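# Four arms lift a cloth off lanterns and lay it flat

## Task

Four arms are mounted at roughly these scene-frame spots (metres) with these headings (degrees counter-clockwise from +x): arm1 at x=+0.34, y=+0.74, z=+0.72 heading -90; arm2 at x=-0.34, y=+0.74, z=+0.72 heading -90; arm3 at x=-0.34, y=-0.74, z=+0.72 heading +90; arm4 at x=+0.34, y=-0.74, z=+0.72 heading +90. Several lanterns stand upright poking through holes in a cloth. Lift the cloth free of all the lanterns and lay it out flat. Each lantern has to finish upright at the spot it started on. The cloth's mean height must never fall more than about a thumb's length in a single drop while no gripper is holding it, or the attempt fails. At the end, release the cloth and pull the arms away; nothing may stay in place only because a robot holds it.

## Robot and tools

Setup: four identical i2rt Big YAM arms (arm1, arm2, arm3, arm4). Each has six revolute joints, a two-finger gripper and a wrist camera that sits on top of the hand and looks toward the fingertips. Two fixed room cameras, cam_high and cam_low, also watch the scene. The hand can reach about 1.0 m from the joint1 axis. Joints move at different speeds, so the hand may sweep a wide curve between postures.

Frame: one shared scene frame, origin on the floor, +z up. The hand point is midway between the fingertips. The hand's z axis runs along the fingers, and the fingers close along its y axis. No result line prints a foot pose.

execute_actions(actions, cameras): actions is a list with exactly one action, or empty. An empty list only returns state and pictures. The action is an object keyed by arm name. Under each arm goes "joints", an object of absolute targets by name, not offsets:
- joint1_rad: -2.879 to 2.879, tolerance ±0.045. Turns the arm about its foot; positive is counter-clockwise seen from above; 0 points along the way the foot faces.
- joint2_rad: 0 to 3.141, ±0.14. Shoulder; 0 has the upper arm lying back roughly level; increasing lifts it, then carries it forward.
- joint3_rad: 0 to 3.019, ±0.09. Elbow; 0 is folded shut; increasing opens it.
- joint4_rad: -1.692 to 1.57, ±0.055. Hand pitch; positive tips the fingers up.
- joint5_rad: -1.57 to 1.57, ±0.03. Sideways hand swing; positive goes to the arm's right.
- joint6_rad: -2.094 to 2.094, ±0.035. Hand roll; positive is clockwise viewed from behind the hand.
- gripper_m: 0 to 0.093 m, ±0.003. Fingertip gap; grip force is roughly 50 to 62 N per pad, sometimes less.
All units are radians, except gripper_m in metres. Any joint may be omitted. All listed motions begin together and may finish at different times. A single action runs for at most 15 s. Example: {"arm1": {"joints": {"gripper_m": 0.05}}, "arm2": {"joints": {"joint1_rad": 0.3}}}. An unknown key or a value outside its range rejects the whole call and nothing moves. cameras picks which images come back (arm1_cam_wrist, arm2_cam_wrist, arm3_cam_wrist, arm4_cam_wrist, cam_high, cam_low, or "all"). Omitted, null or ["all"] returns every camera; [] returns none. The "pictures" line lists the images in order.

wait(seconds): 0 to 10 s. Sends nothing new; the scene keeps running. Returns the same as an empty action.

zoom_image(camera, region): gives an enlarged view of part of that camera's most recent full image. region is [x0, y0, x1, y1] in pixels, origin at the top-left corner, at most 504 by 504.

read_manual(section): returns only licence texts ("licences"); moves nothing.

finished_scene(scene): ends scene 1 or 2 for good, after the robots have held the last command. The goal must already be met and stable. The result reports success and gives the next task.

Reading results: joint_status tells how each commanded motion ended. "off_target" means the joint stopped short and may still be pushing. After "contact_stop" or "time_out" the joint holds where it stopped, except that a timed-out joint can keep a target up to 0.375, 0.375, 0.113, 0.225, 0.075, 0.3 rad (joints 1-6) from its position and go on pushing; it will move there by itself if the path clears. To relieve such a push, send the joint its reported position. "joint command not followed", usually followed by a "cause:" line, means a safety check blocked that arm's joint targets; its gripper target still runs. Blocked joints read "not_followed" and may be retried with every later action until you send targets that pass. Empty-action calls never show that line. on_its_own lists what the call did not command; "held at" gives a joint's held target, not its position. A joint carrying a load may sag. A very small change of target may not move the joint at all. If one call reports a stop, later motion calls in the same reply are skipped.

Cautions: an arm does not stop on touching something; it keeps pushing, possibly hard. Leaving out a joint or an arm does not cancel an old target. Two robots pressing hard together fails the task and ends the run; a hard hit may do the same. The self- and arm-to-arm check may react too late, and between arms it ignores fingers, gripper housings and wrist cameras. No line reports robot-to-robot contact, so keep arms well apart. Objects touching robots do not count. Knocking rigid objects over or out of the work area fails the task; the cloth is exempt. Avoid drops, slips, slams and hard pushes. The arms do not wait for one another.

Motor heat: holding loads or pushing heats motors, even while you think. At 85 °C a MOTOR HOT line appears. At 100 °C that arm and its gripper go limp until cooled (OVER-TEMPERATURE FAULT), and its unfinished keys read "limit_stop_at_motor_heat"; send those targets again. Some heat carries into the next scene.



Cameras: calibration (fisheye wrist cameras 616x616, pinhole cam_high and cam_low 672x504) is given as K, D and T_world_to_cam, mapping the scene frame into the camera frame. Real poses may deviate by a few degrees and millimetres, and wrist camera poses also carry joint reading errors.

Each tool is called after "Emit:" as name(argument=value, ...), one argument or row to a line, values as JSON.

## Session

Emit:
execute_actions(
  actions=[],
)

Scene clock: 0.00 s.
Motor temperatures (°C, as the motors report them): arm1=[15 17 25 13 17 15] | arm2=[15 24 28 16 13 14] | arm3=[16 19 30 13 17 16] | arm4=[15 21 26 15 16 15]
arm1.joint_positions: joint1_rad=+0.012 joint2_rad=+0.434 joint3_rad=+1.472 joint4_rad=-1.544 joint5_rad=-0.013 joint6_rad=+0.015 gripper_m=+0.094
arm1.joint_status: not commanded
arm1.hand: x=+0.3435 y=+0.6194 z=+1.3723 quat_wxyz=(-0.373, -0.595, -0.627, +0.338) (m; scene frame)
arm2.joint_positions: joint1_rad=-0.001 joint2_rad=+0.454 joint3_rad=+1.451 joint4_rad=-1.549 joint5_rad=+0.003 joint6_rad=-0.008 gripper_m=+0.095
arm2.joint_status: not commanded
arm2.hand: x=-0.3347 y=+0.6107 z=+1.3225 quat_wxyz=(-0.343, -0.613, -0.623, +0.345) (m; scene frame)
arm3.joint_positions: joint1_rad=-0.002 joint2_rad=+0.431 joint3_rad=+1.467 joint4_rad=-1.527 joint5_rad=-0.012 joint6_rad=-0.014 gripper_m=+0.094
arm3.joint_status: not commanded
arm3.hand: x=-0.3394 y=-0.6191 z=+1.3555 quat_wxyz=(-0.358, +0.620, -0.596, -0.366) (m; scene frame)
arm4.joint_positions: joint1_rad=-0.009 joint2_rad=+0.438 joint3_rad=+1.462 joint4_rad=-1.553 joint5_rad=-0.013 joint6_rad=-0.001 gripper_m=+0.095
arm4.joint_status: not commanded
arm4.hand: x=+0.3388 y=-0.6202 z=+1.3018 quat_wxyz=(-0.357, +0.600, -0.627, -0.346) (m; scene frame)
pictures: arm1_cam_wrist, arm2_cam_wrist, arm3_cam_wrist, arm4_cam_wrist, cam_high, cam_low
Images, in order (width x height): arm1_cam_wrist 616x616, arm2_cam_wrist 616x616, arm3_cam_wrist 616x616, arm4_cam_wrist 616x616, cam_high 672x504, cam_low 672x504.

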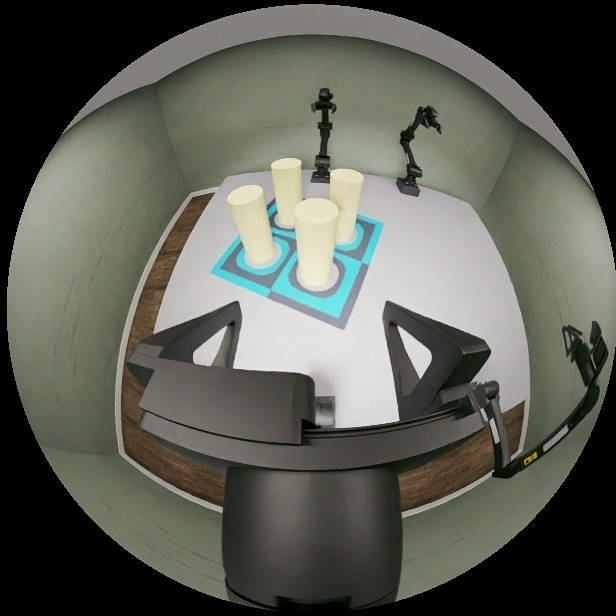

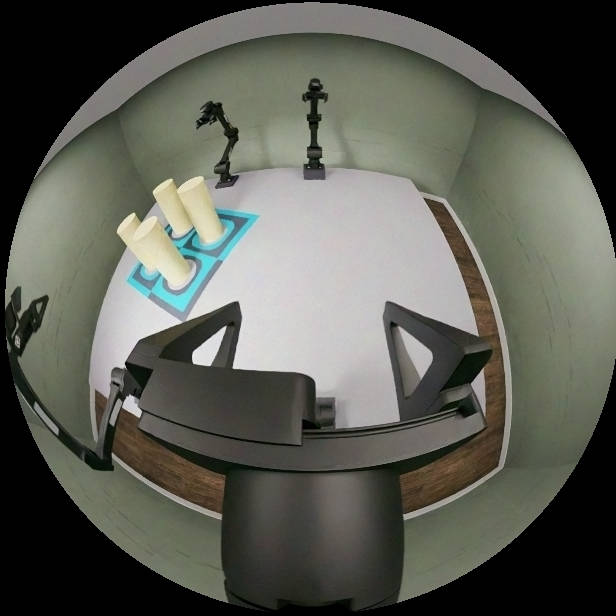

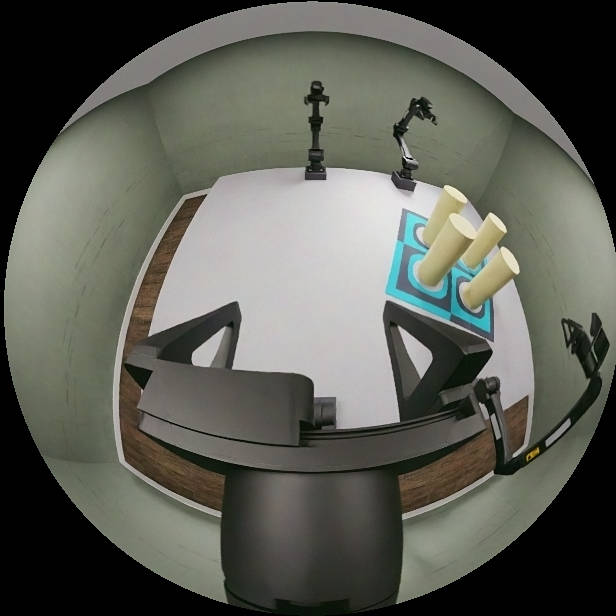

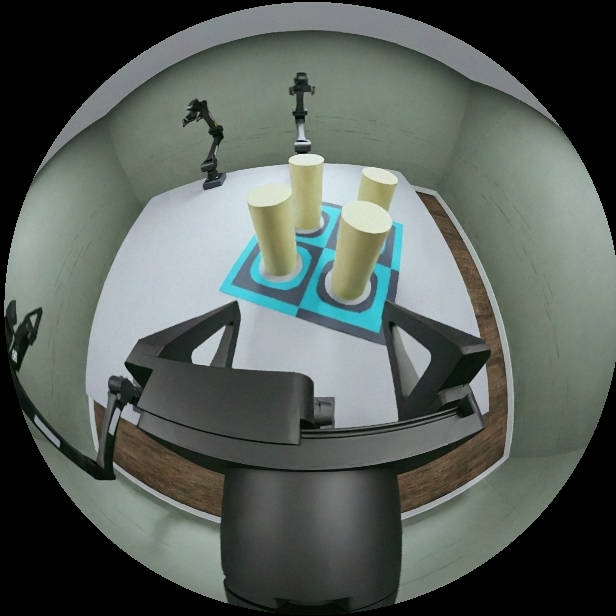

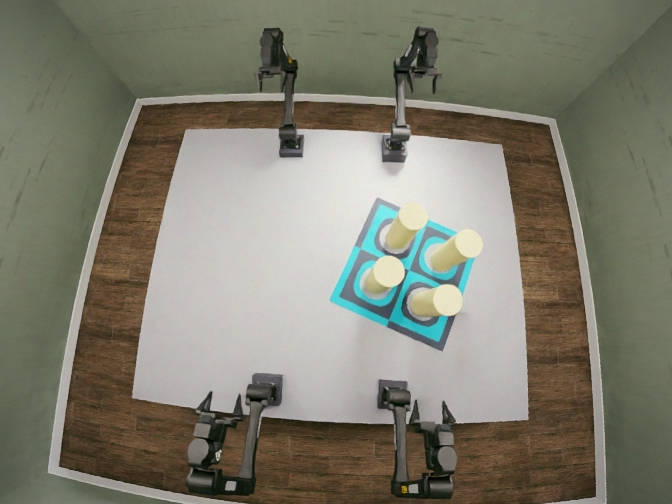

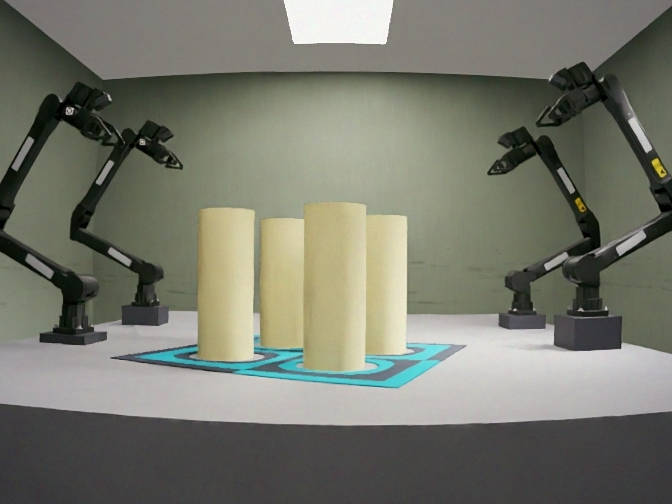

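Emit:
zoom_image(
  camera="cam_high",
  region=[310, 180, 510, 370],
)

Emit:
zoom_image(
  camera="arm1_cam_wrist",
  region=[190, 150, 410, 340],
)

Emit:
zoom_image(
  camera="arm4_cam_wrist",
  region=[200, 150, 430, 360],
)

Region (310, 180, 510, 370) of cam_high's 672x504 image, scaled by 2.520, with more detail than that image has; it fills the top 479 rows of this view, and the rest is white.

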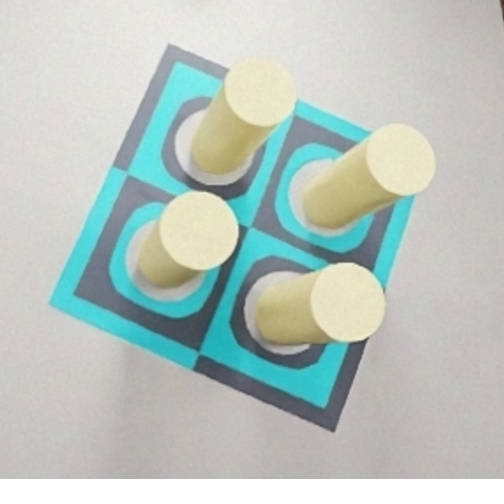

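Region (190, 150, 410, 340) of arm1_cam_wrist's 616x616 image, scaled by 2.291, with more detail than that image has; it fills the top 435 rows of this view, and the rest is white.

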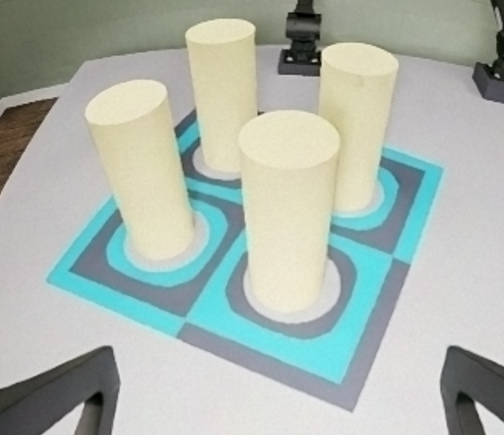

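Region (200, 150, 430, 360) of arm4_cam_wrist's 616x616 image, scaled by 2.191, with more detail than that image has; it fills the top 460 rows of this view, and the rest is white.

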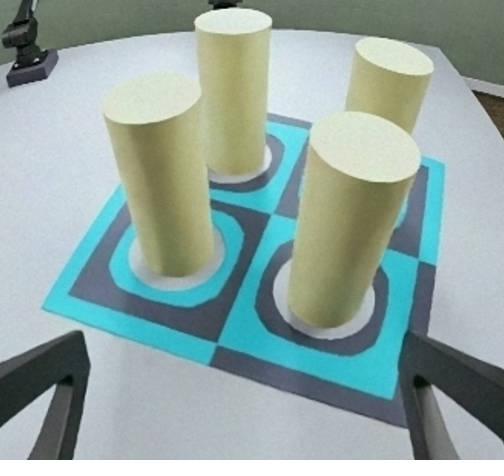

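Emit:
execute_actions(
  actions=[
    {"arm1":{"joints":{"joint1_rad":0.635,"joint2_rad":2.49,"joint3_rad":2.39,"joint4_rad":-1.205,"joint6_rad":0.25}},"arm2":{"joints":{"joint1_rad":0.98,"joint2_rad":2.252,"joint3_rad":2.012,"joint4_rad":-1.285,"joint6_rad":2.07}},"arm3":{"joints":{"joint1_rad":-0.605,"joint2_rad":2.05,"joint3_rad":1.665,"joint4_rad":-1.155,"joint6_rad":-0.98}},"arm4":{"joints":{"joint1_rad":-0.755,"joint2_rad":1.44,"joint3_rad":0.91,"joint4_rad":-1.025,"joint6_rad":0.37}}},
  ],
)

Scene clock: 111.50 s.
Motor temperatures (°C, as the motors report them): arm1=[15 17 28 13 17 15] | arm2=[15 22 31 16 13 14] | arm3=[16 19 34 13 16 16] | arm4=[15 20 30 15 16 14]
arm1.joint_positions: joint1_rad=+0.630 joint2_rad=+2.504 joint3_rad=+2.367 joint4_rad=-1.209 joint5_rad=-0.012 joint6_rad=+0.243 gripper_m=+0.094
arm1.joint_status: all done
arm1.hand: x=+0.8381 y=+0.1183 z=+0.8164 quat_wxyz=(-0.106, -0.534, -0.838, +0.026) (m; scene frame)
arm2.joint_positions: joint1_rad=+0.987 joint2_rad=+2.240 joint3_rad=+1.988 joint4_rad=-1.283 joint5_rad=+0.002 joint6_rad=+2.061 gripper_m=+0.095
arm2.joint_status: all done
arm2.hand: x=+0.2430 y=+0.3652 z=+0.8171 quat_wxyz=(-0.013, -0.968, -0.251, -0.012) (m; scene frame)
arm3.joint_positions: joint1_rad=-0.602 joint2_rad=+2.035 joint3_rad=+1.658 joint4_rad=-1.162 joint5_rad=-0.012 joint6_rad=-0.971 gripper_m=+0.094
arm3.joint_status: all done
arm3.hand: x=+0.0022 y=-0.2253 z=+0.8425 quat_wxyz=(-0.014, +0.830, -0.557, -0.004) (m; scene frame)
arm4.joint_positions: joint1_rad=-0.759 joint2_rad=+1.439 joint3_rad=+0.889 joint4_rad=-1.039 joint5_rad=-0.014 joint6_rad=+0.357 gripper_m=+0.095
arm4.joint_status: all done
arm4.hand: x=+0.5927 y=-0.4878 z=+0.8162 quat_wxyz=(+0.011, +0.204, -0.979, +0.000) (m; scene frame)
pictures: arm1_cam_wrist, arm2_cam_wrist, arm3_cam_wrist, arm4_cam_wrist, cam_high, cam_low
camera_calibration (this result's frames):
arm1_cam_wrist: T_world_to_cam=[[-0.905208, -0.421697, -0.0526385, 0.85472], [-0.405817, 0.82099, 0.401608, -0.0790173], [-0.126141, 0.3849, -0.914298, 0.930722], [0, 0, 0, 1]] pos_world=[0.859035, 0.0670704, 0.927682]
arm2_cam_wrist: T_world_to_cam=[[-0.485785, 0.873706, -0.0255036, -0.178004], [0.701629, 0.407177, 0.584743, -0.787912], [0.521278, 0.266165, -0.810818, 0.56939], [0, 0, 0, 1]] pos_world=[0.169539, 0.324792, 0.917858]
arm3_cam_wrist: T_world_to_cam=[[0.92944, 0.368689, 0.0145006, 0.072582], [0.29808, -0.773441, 0.559408, -0.642996], [0.217463, -0.515614, -0.828765, 0.706208], [0, 0, 0, 1]] pos_world=[-0.0293707, -0.159948, 0.943926]
arm4_cam_wrist: T_world_to_cam=[[0.40279, -0.915258, -0.00787763, -0.67617], [-0.732383, -0.327448, 0.596987, -0.211553], [-0.548977, -0.234691, -0.802212, 0.989812], [0, 0, 0, 1]] pos_world=[0.660801, -0.455843, 0.915007]
Images, in order (width x height): arm1_cam_wrist 616x616, arm2_cam_wrist 616x616, arm3_cam_wrist 616x616, arm4_cam_wrist 616x616, cam_high 672x504, cam_low 672x504.

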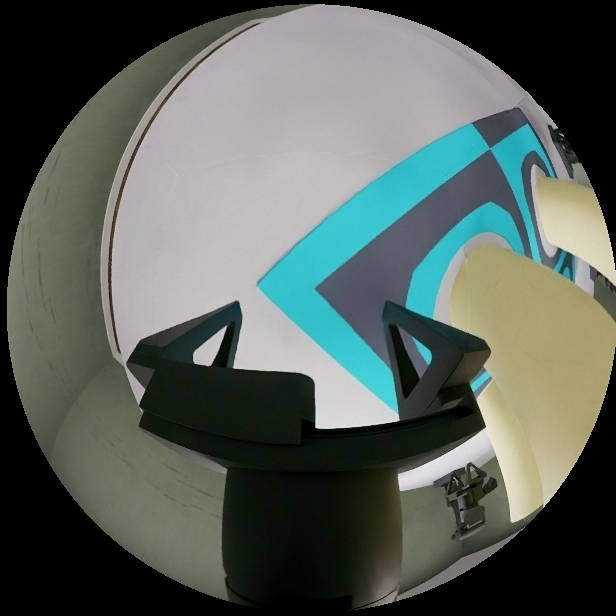

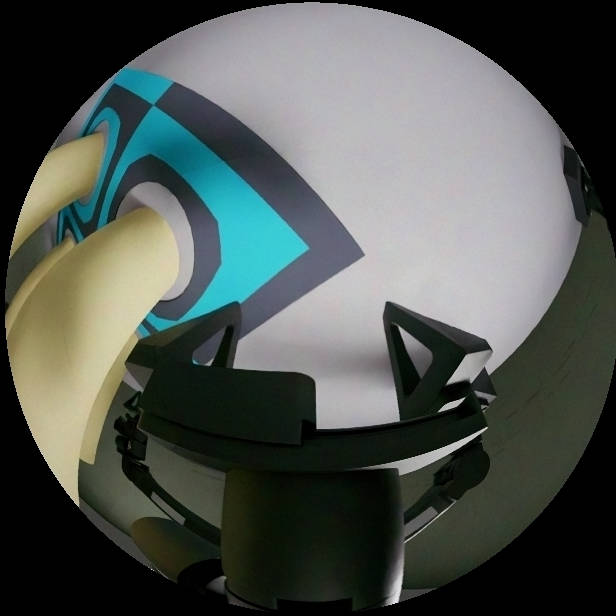

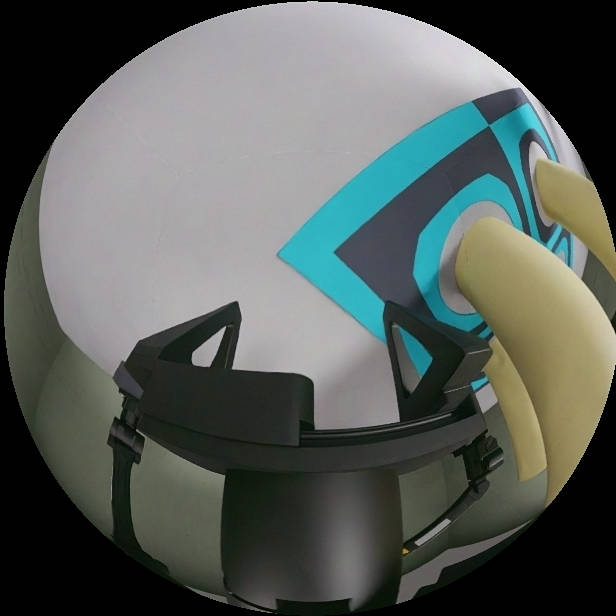

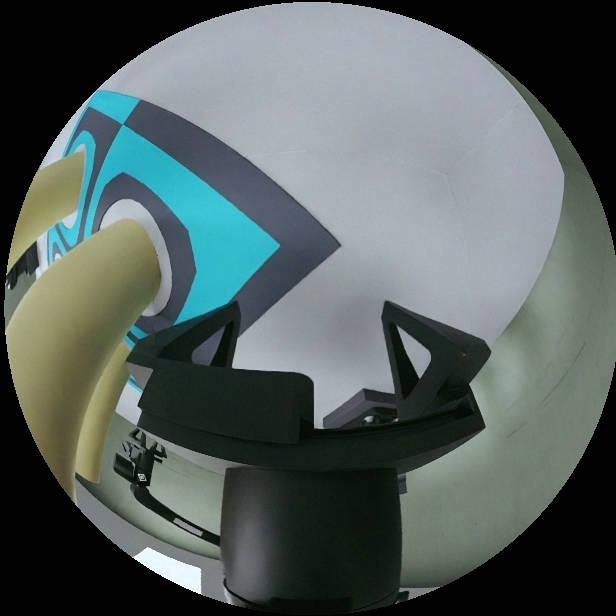

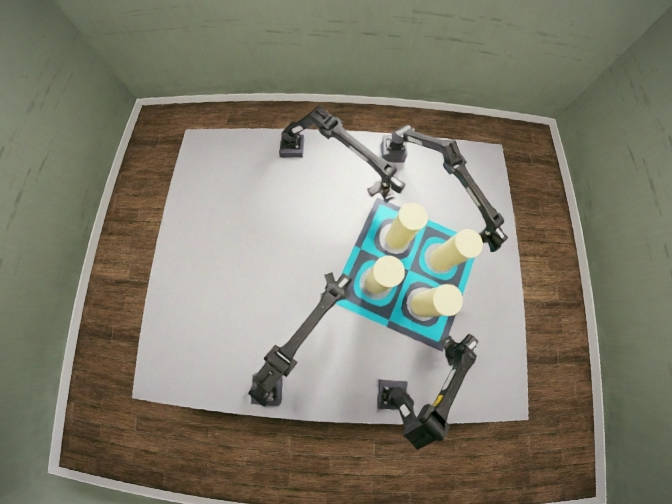

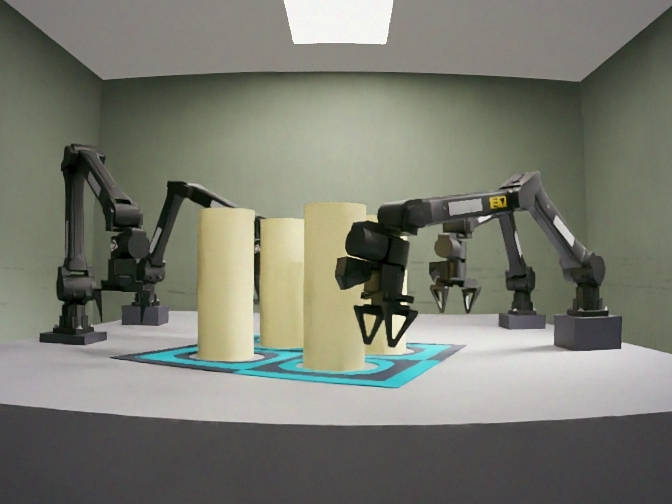

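Emit:
execute_actions(
  actions=[],
)

Scene clock: 133.30 s.
Motor temperatures (°C, as the motors report them): arm1=[15 22 31 13 17 15] | arm2=[15 27 34 16 13 14] | arm3=[16 22 35 13 16 16] | arm4=[15 21 31 15 16 15]
arm1.joint_positions: joint1_rad=+0.630 joint2_rad=+2.504 joint3_rad=+2.367 joint4_rad=-1.209 joint5_rad=-0.012 joint6_rad=+0.243 gripper_m=+0.094
arm1.joint_status: all done
arm1.hand: x=+0.8381 y=+0.1183 z=+0.8164 quat_wxyz=(-0.106, -0.534, -0.838, +0.026) (m; scene frame)
arm2.joint_positions: joint1_rad=+0.987 joint2_rad=+2.240 joint3_rad=+1.988 joint4_rad=-1.283 joint5_rad=+0.002 joint6_rad=+2.061 gripper_m=+0.095
arm2.joint_status: all done
arm2.hand: x=+0.2430 y=+0.3652 z=+0.8171 quat_wxyz=(-0.013, -0.968, -0.251, -0.012) (m; scene frame)
arm3.joint_positions: joint1_rad=-0.602 joint2_rad=+2.035 joint3_rad=+1.658 joint4_rad=-1.162 joint5_rad=-0.012 joint6_rad=-0.971 gripper_m=+0.094
arm3.joint_status: all done
arm3.hand: x=+0.0022 y=-0.2253 z=+0.8425 quat_wxyz=(-0.014, +0.830, -0.557, -0.004) (m; scene frame)
arm4.joint_positions: joint1_rad=-0.759 joint2_rad=+1.439 joint3_rad=+0.889 joint4_rad=-1.039 joint5_rad=-0.014 joint6_rad=+0.357 gripper_m=+0.095
arm4.joint_status: all done
arm4.hand: x=+0.5927 y=-0.4878 z=+0.8162 quat_wxyz=(+0.011, +0.204, -0.979, +0.000) (m; scene frame)
pictures: arm1_cam_wrist, arm2_cam_wrist, arm3_cam_wrist, arm4_cam_wrist, cam_high, cam_low
camera_calibration (this result's frames):
arm1_cam_wrist: T_world_to_cam=[[-0.905208, -0.421697, -0.0526385, 0.85472], [-0.405817, 0.82099, 0.401608, -0.0790173], [-0.126141, 0.3849, -0.914298, 0.930722], [0, 0, 0, 1]] pos_world=[0.859035, 0.0670704, 0.927682]
arm2_cam_wrist: T_world_to_cam=[[-0.485451, 0.873892, -0.0254974, -0.178158], [0.701779, 0.406903, 0.584752, -0.787856], [0.521385, 0.265975, -0.810811, 0.569428], [0, 0, 0, 1]] pos_world=[0.169523, 0.324819, 0.917857]
arm3_cam_wrist: T_world_to_cam=[[0.92944, 0.368689, 0.0145006, 0.072582], [0.29808, -0.773441, 0.559408, -0.642996], [0.217463, -0.515614, -0.828765, 0.706208], [0, 0, 0, 1]] pos_world=[-0.0293707, -0.159948, 0.943926]
arm4_cam_wrist: T_world_to_cam=[[0.40279, -0.915258, -0.00787763, -0.67617], [-0.732383, -0.327448, 0.596987, -0.211553], [-0.548977, -0.234691, -0.802212, 0.989812], [0, 0, 0, 1]] pos_world=[0.660801, -0.455843, 0.915007]
Images, in order (width x height): arm1_cam_wrist 616x616, arm2_cam_wrist 616x616, arm3_cam_wrist 616x616, arm4_cam_wrist 616x616, cam_high 672x504, cam_low 672x504.

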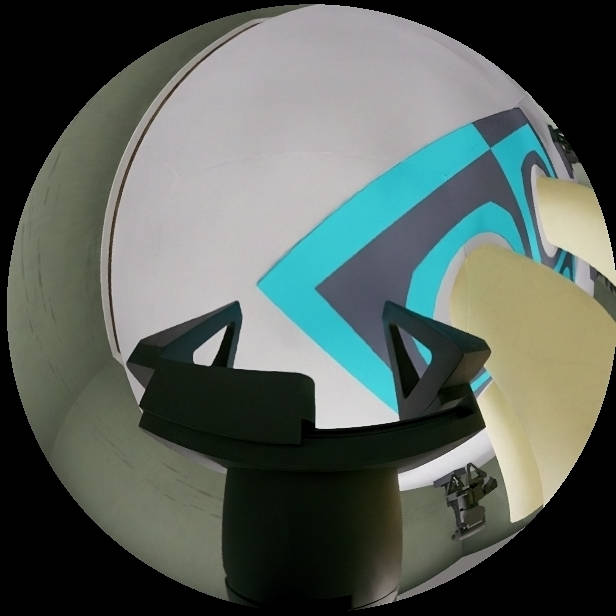

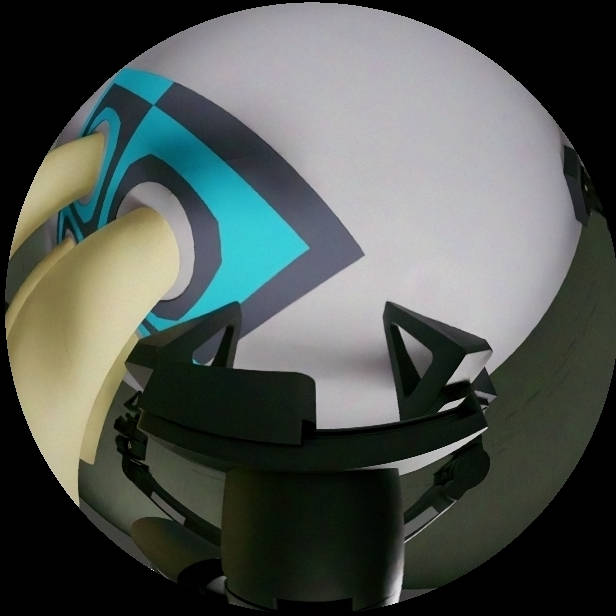

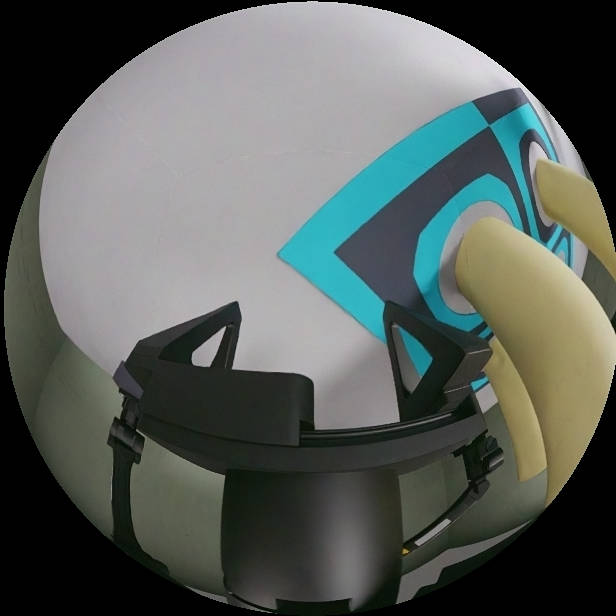

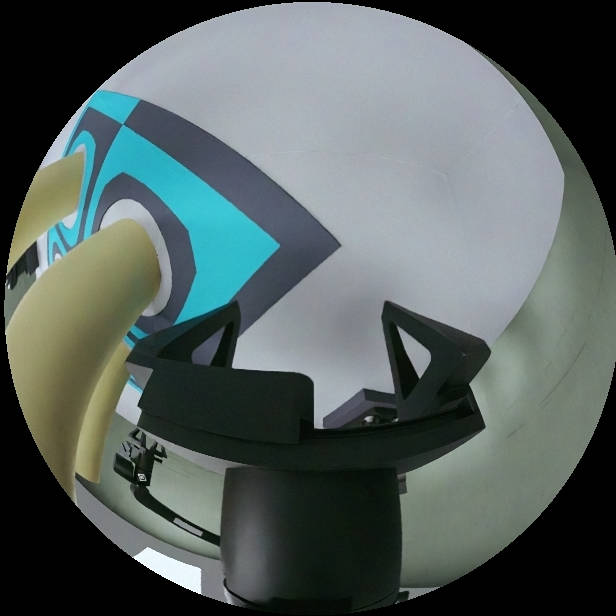

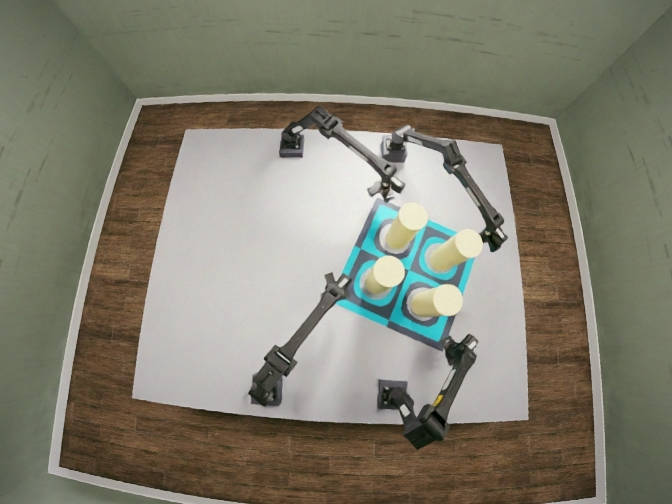

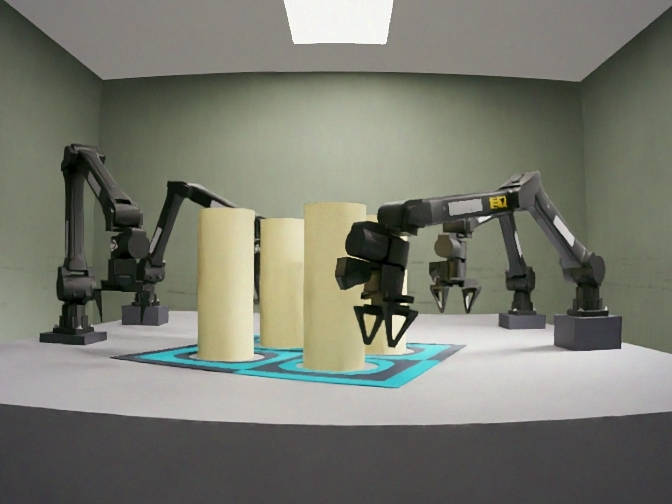

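Emit:
zoom_image(
  camera="arm1_cam_wrist",
  region=[217, 245, 337, 335],
)

Emit:
zoom_image(
  camera="arm2_cam_wrist",
  region=[284, 210, 404, 300],
)

Emit:
zoom_image(
  camera="arm3_cam_wrist",
  region=[237, 210, 357, 300],
)

Emit:
zoom_image(
  camera="arm4_cam_wrist",
  region=[261, 200, 381, 290],
)

Region (217, 245, 337, 335) of arm1_cam_wrist's 616x616 image, scaled by 4.200, with more detail than that image has; it fills the top 378 rows of this view, and the rest is white.

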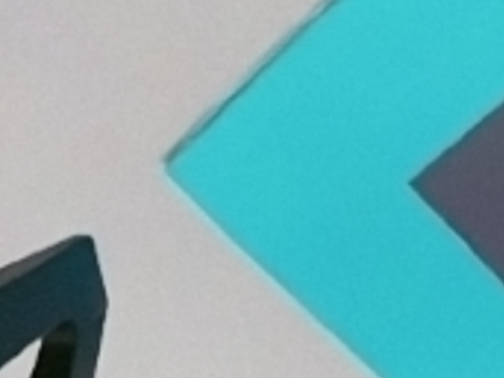

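Region (284, 210, 404, 300) of arm2_cam_wrist's 616x616 image, scaled by 4.200, with more detail than that image has; it fills the top 378 rows of this view, and the rest is white.

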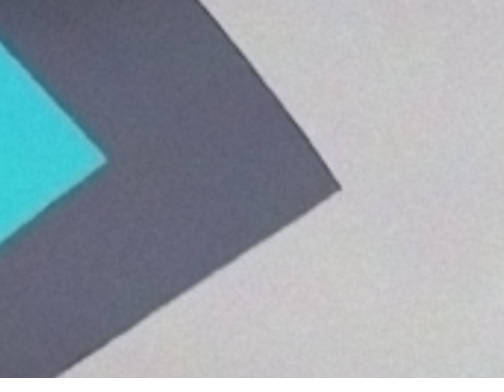

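Region (237, 210, 357, 300) of arm3_cam_wrist's 616x616 image, scaled by 4.200, with more detail than that image has; it fills the top 378 rows of this view, and the rest is white.

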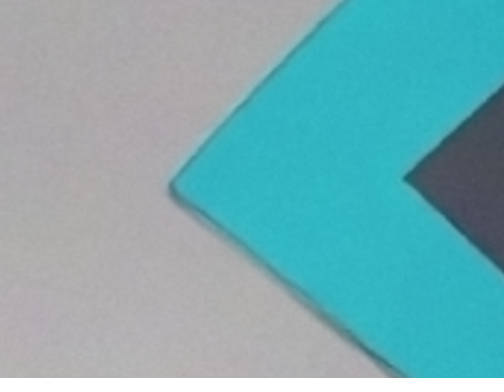

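Region (261, 200, 381, 290) of arm4_cam_wrist's 616x616 image, scaled by 4.200, with more detail than that image has; it fills the top 378 rows of this view, and the rest is white.

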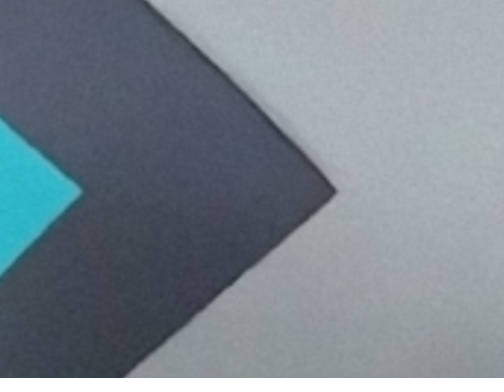

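Emit:
execute_actions(
  actions=[
    {"arm1": {"joints": {"joint1_rad": 0.682, "joint2_rad": 2.575, "joint3_rad": 2.465, "joint4_rad": -1.2, "joint6_rad": 0.365}}, "arm2": {"joints": {"joint3_rad": 1.835, "joint4_rad": -1.093, "joint6_rad": 2.085}}, "arm3": {"joints": {"joint1_rad": -0.596, "joint2_rad": 2.095, "joint3_rad": 1.555, "joint4_rad": -0.99}}, "arm4": {"joints": {"joint1_rad": -0.745, "joint2_rad": 1.51, "joint3_rad": 0.828, "joint4_rad": -0.79}}},
  ],
  cameras=["arm1_cam_wrist", "arm2_cam_wrist", "arm3_cam_wrist", "arm4_cam_wrist", "cam_low"],
)

Scene clock: 254.33 s.
Motor temperatures (°C, as the motors report them): arm1=[15 28 34 13 17 15] | arm2=[15 32 36 16 12 14] | arm3=[16 26 37 13 16 16] | arm4=[15 20 32 15 16 15]
arm1.joint_positions: joint1_rad=+0.688 joint2_rad=+2.555 joint3_rad=+2.406 joint4_rad=-1.209 joint5_rad=-0.012 joint6_rad=+0.357 gripper_m=+0.094
arm1.joint_status: all done
arm1.hand: x=+0.8764 y=+0.1453 z=+0.7935 quat_wxyz=(-0.102, -0.558, -0.823, +0.016) (m; scene frame)
arm2.joint_positions: joint1_rad=+0.987 joint2_rad=+2.239 joint3_rad=+1.831 joint4_rad=-1.107 joint5_rad=+0.002 joint6_rad=+2.076 gripper_m=+0.095
arm2.joint_status: all done
arm2.hand: x=+0.2305 y=+0.3733 z=+0.7612 quat_wxyz=(-0.020, -0.970, -0.243, -0.018) (m; scene frame)
arm3.joint_positions: joint1_rad=-0.602 joint2_rad=+2.082 joint3_rad=+1.559 joint4_rad=-1.009 joint5_rad=-0.012 joint6_rad=-0.972 gripper_m=+0.094
arm3.joint_status: all done
arm3.hand: x=-0.0023 y=-0.2326 z=+0.7817 quat_wxyz=(-0.017, +0.830, -0.557, -0.004) (m; scene frame)
arm4.joint_positions: joint1_rad=-0.751 joint2_rad=+1.518 joint3_rad=+0.815 joint4_rad=-0.804 joint5_rad=-0.014 joint6_rad=+0.357 gripper_m=+0.095
arm4.joint_status: all done
arm4.hand: x=+0.6025 y=-0.4744 z=+0.7667 quat_wxyz=(-0.024, +0.208, -0.978, -0.022) (m; scene frame)
pictures: arm1_cam_wrist, arm2_cam_wrist, arm3_cam_wrist, arm4_cam_wrist, cam_low
camera_calibration (this result's frames):
arm1_cam_wrist: T_world_to_cam=[[-0.925804, -0.37112, -0.0718181, 0.925499], [-0.365583, 0.830763, 0.419741, -0.127473], [-0.0961104, 0.414853, -0.904798, 0.866089], [0, 0, 0, 1]] pos_world=[0.893468, 0.0900712, 0.903609]
arm2_cam_wrist: T_world_to_cam=[[-0.471815, 0.880684, -0.0422729, -0.185704], [0.69798, 0.402368, 0.592388, -0.75299], [0.538716, 0.249992, -0.804543, 0.525631], [0, 0, 0, 1]] pos_world=[0.154789, 0.335123, 0.861105]
arm3_cam_wrist: T_world_to_cam=[[0.929213, 0.368962, 0.0207626, 0.0754921], [0.296052, -0.776867, 0.555726, -0.611204], [0.221171, -0.510241, -0.831106, 0.656123], [0, 0, 0, 1]] pos_world=[-0.0343154, -0.167897, 0.883402]
arm4_cam_wrist: T_world_to_cam=[[0.411255, -0.910799, -0.0362671, -0.649383], [-0.762852, -0.365685, 0.533227, -0.121325], [-0.498925, -0.191626, -0.845195, 0.981881], [0, 0, 0, 1]] pos_world=[0.664393, -0.447671, 0.871024]
Images, in order (width x height): arm1_cam_wrist 616x616, arm2_cam_wrist 616x616, arm3_cam_wrist 616x616, arm4_cam_wrist 616x616, cam_low 672x504.

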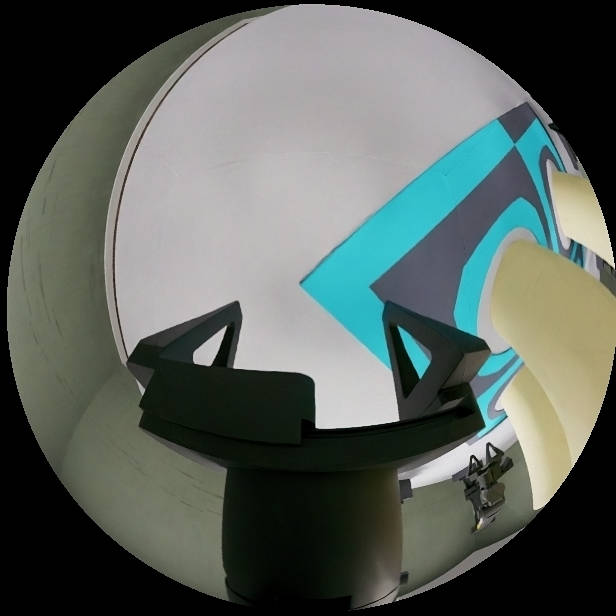

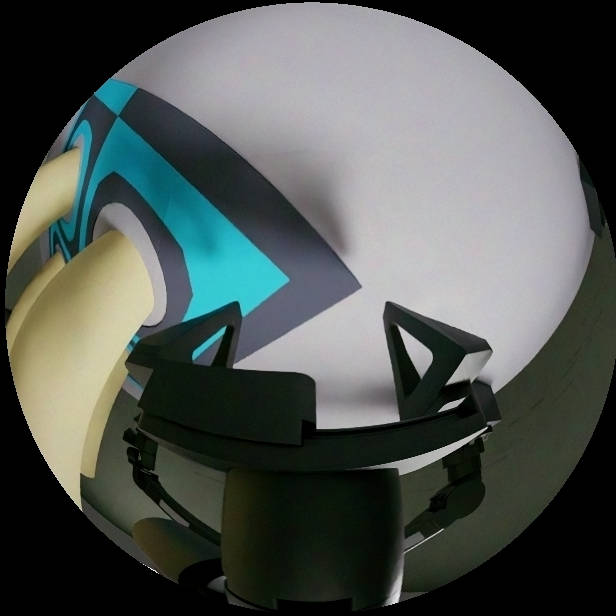

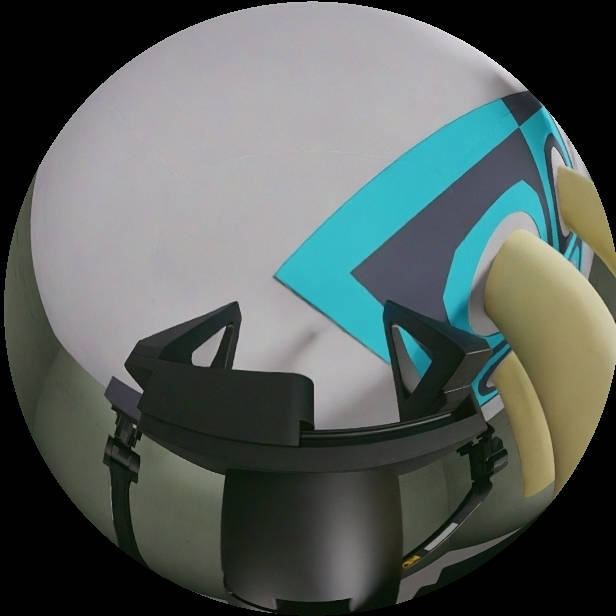

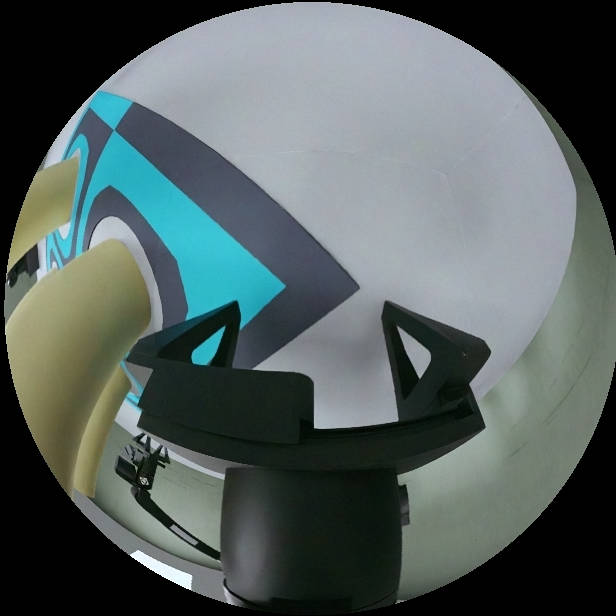

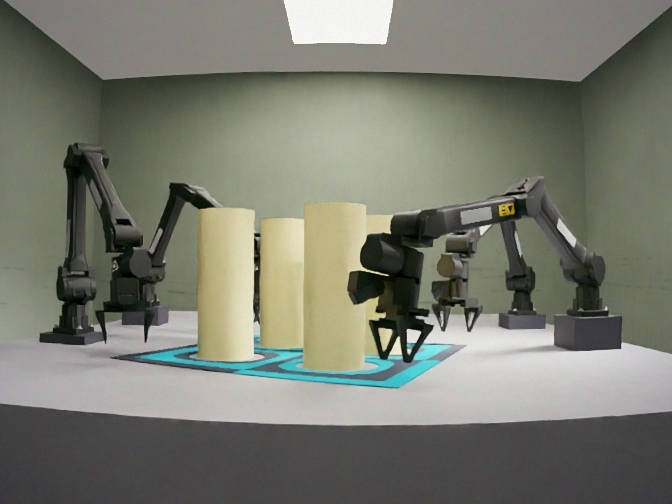

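Emit:
zoom_image(
  camera="arm1_cam_wrist",
  region=[270, 240, 390, 330],
)

Emit:
zoom_image(
  camera="arm2_cam_wrist",
  region=[270, 240, 390, 330],
)

Emit:
zoom_image(
  camera="arm3_cam_wrist",
  region=[250, 230, 370, 320],
)

Emit:
zoom_image(
  camera="arm4_cam_wrist",
  region=[270, 240, 390, 330],
)

Region (270, 240, 390, 330) of arm1_cam_wrist's 616x616 image, scaled by 4.200, with more detail than that image has; it fills the top 378 rows of this view, and the rest is white.

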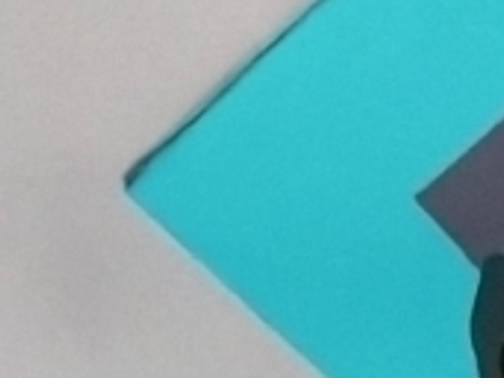

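Region (270, 240, 390, 330) of arm2_cam_wrist's 616x616 image, scaled by 4.200, with more detail than that image has; it fills the top 378 rows of this view, and the rest is white.

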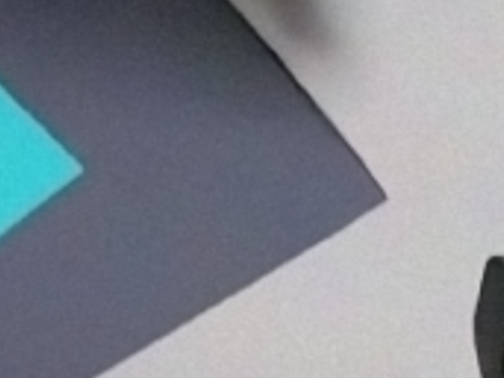

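Region (250, 230, 370, 320) of arm3_cam_wrist's 616x616 image, scaled by 4.200, with more detail than that image has; it fills the top 378 rows of this view, and the rest is white.

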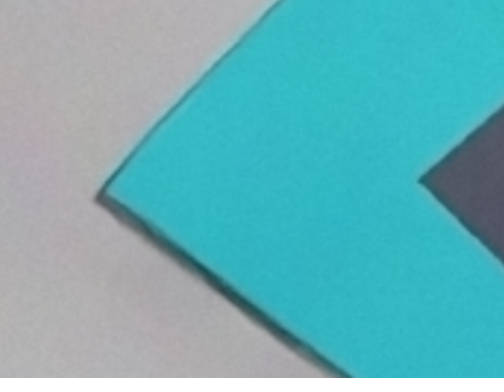

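Region (270, 240, 390, 330) of arm4_cam_wrist's 616x616 image, scaled by 4.200, with more detail than that image has; it fills the top 378 rows of this view, and the rest is white.

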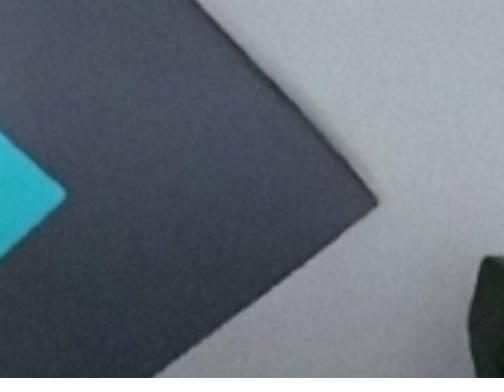

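Emit:
execute_actions(
  actions=[
    {"arm1": {"joints": {"joint1_rad": 0.668, "joint2_rad": 2.69, "joint4_rad": -1.155}}, "arm2": {"joints": {"joint2_rad": 2.36}}, "arm3": {"joints": {"joint1_rad": -0.585, "joint2_rad": 2.21, "joint4_rad": -0.955}}, "arm4": {"joints": {"joint2_rad": 1.655, "joint4_rad": -0.767}}},
  ],
  cameras=["arm1_cam_wrist", "arm2_cam_wrist", "arm3_cam_wrist", "arm4_cam_wrist", "cam_low"],
)

Scene clock: 318.43 s.
Motor temperatures (°C, as the motors report them): arm1=[15 28 40 13 17 15] | arm2=[15 32 33 16 12 14] | arm3=[16 28 35 13 16 16] | arm4=[15 21 30 15 16 15]
arm1.joint_positions: joint1_rad=+0.679 joint2_rad=+2.637 joint3_rad=+2.445 joint4_rad=-1.165 joint5_rad=-0.009 joint6_rad=+0.357 gripper_m=+0.094
arm1.joint_status: all done
arm1.hand: x=+0.8766 y=+0.1336 z=+0.7483 quat_wxyz=(-0.103, -0.562, -0.821, +0.018) (m; scene frame)
arm2.joint_positions: joint1_rad=+0.987 joint2_rad=+2.303 joint3_rad=+1.835 joint4_rad=-1.100 joint5_rad=+0.003 joint6_rad=+2.077 gripper_m=+0.095
arm2.joint_status: all done
arm2.hand: x=+0.2247 y=+0.3770 z=+0.7210 quat_wxyz=(-0.001, -0.970, -0.243, +0.000) (m; scene frame)
arm3.joint_positions: joint1_rad=-0.594 joint2_rad=+2.155 joint3_rad=+1.565 joint4_rad=-0.966 joint5_rad=-0.008 joint6_rad=-0.973 gripper_m=+0.094
arm3.joint_status: all done
arm3.hand: x=-0.0047 y=-0.2296 z=+0.7409 quat_wxyz=(-0.005, +0.833, -0.553, -0.002) (m; scene frame)
arm4.joint_positions: joint1_rad=-0.753 joint2_rad=+1.627 joint3_rad=+0.829 joint4_rad=-0.774 joint5_rad=-0.018 joint6_rad=+0.361 gripper_m=+0.095
arm4.joint_status: all done
arm4.hand: x=+0.6027 y=-0.4743 z=+0.7321 quat_wxyz=(+0.005, +0.205, -0.979, -0.006) (m; scene frame)
pictures: arm1_cam_wrist, arm2_cam_wrist, arm3_cam_wrist, arm4_cam_wrist, cam_low
camera_calibration (this result's frames):
arm1_cam_wrist: T_world_to_cam=[[-0.92932, -0.362643, -0.0696718, 0.918456], [-0.357382, 0.835738, 0.416918, -0.104449], [-0.0929651, 0.412349, -0.90627, 0.828709], [0, 0, 0, 1]] pos_world=[0.893253, 0.0786462, 0.858571]
arm2_cam_wrist: T_world_to_cam=[[-0.471738, 0.881732, 0.00343106, -0.226733], [0.724367, 0.385321, 0.571682, -0.711214], [0.502749, 0.27217, -0.820468, 0.506725], [0, 0, 0, 1]] pos_world=[0.153465, 0.336048, 0.823118]
arm3_cam_wrist: T_world_to_cam=[[0.925991, 0.377535, 0.00271116, 0.0928057], [0.308542, -0.760871, 0.570856, -0.592917], [0.217581, -0.527772, -0.821045, 0.612729], [0, 0, 0, 1]] pos_world=[-0.0363156, -0.16279, 0.841297]
arm4_cam_wrist: T_world_to_cam=[[0.404652, -0.914302, -0.0175999, -0.661989], [-0.737116, -0.337502, 0.585451, -0.143051], [-0.541218, -0.22393, -0.810517, 0.937576], [0, 0, 0, 1]] pos_world=[0.669863, -0.443586, 0.83202]
Images, in order (width x height): arm1_cam_wrist 616x616, arm2_cam_wrist 616x616, arm3_cam_wrist 616x616, arm4_cam_wrist 616x616, cam_low 672x504.

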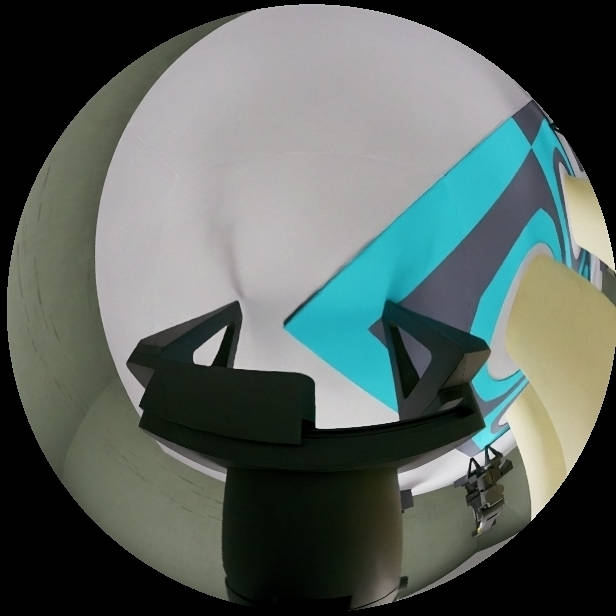

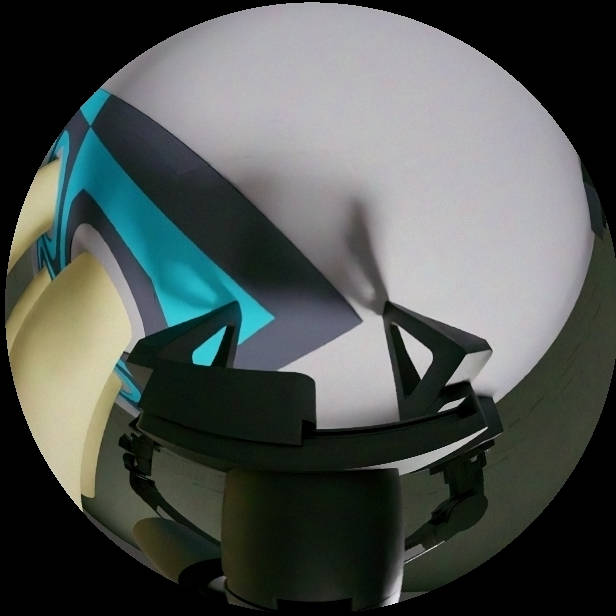

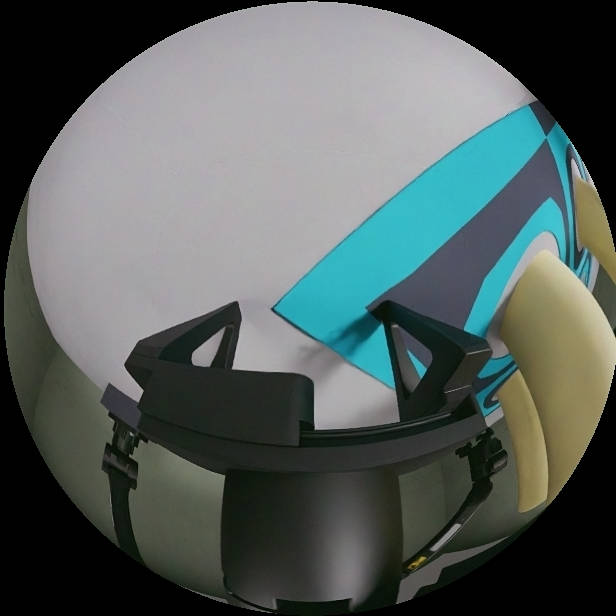

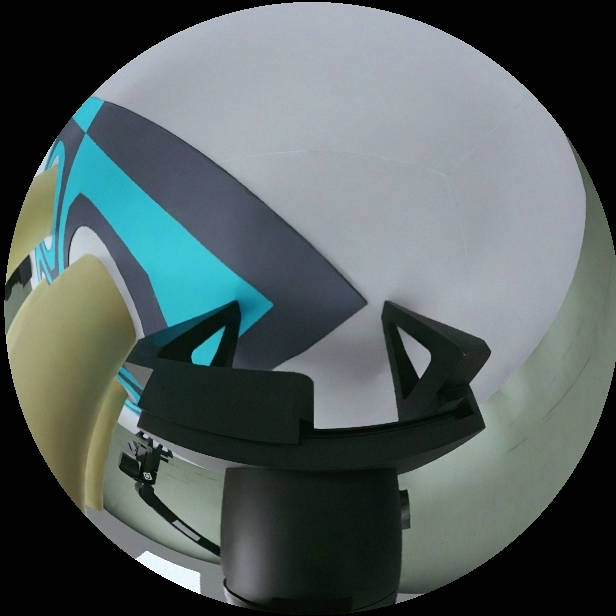

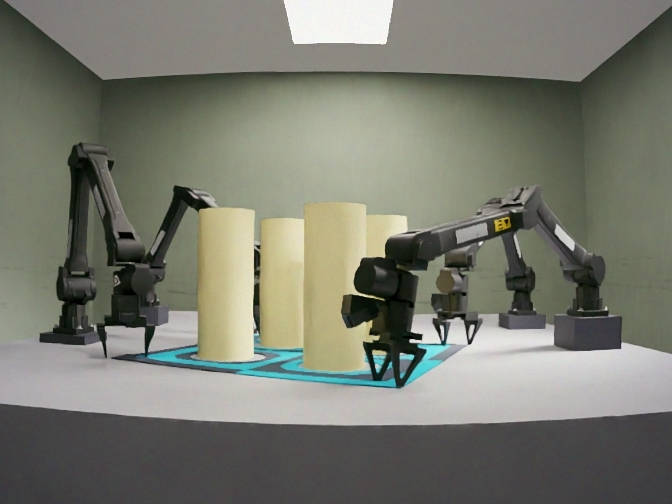

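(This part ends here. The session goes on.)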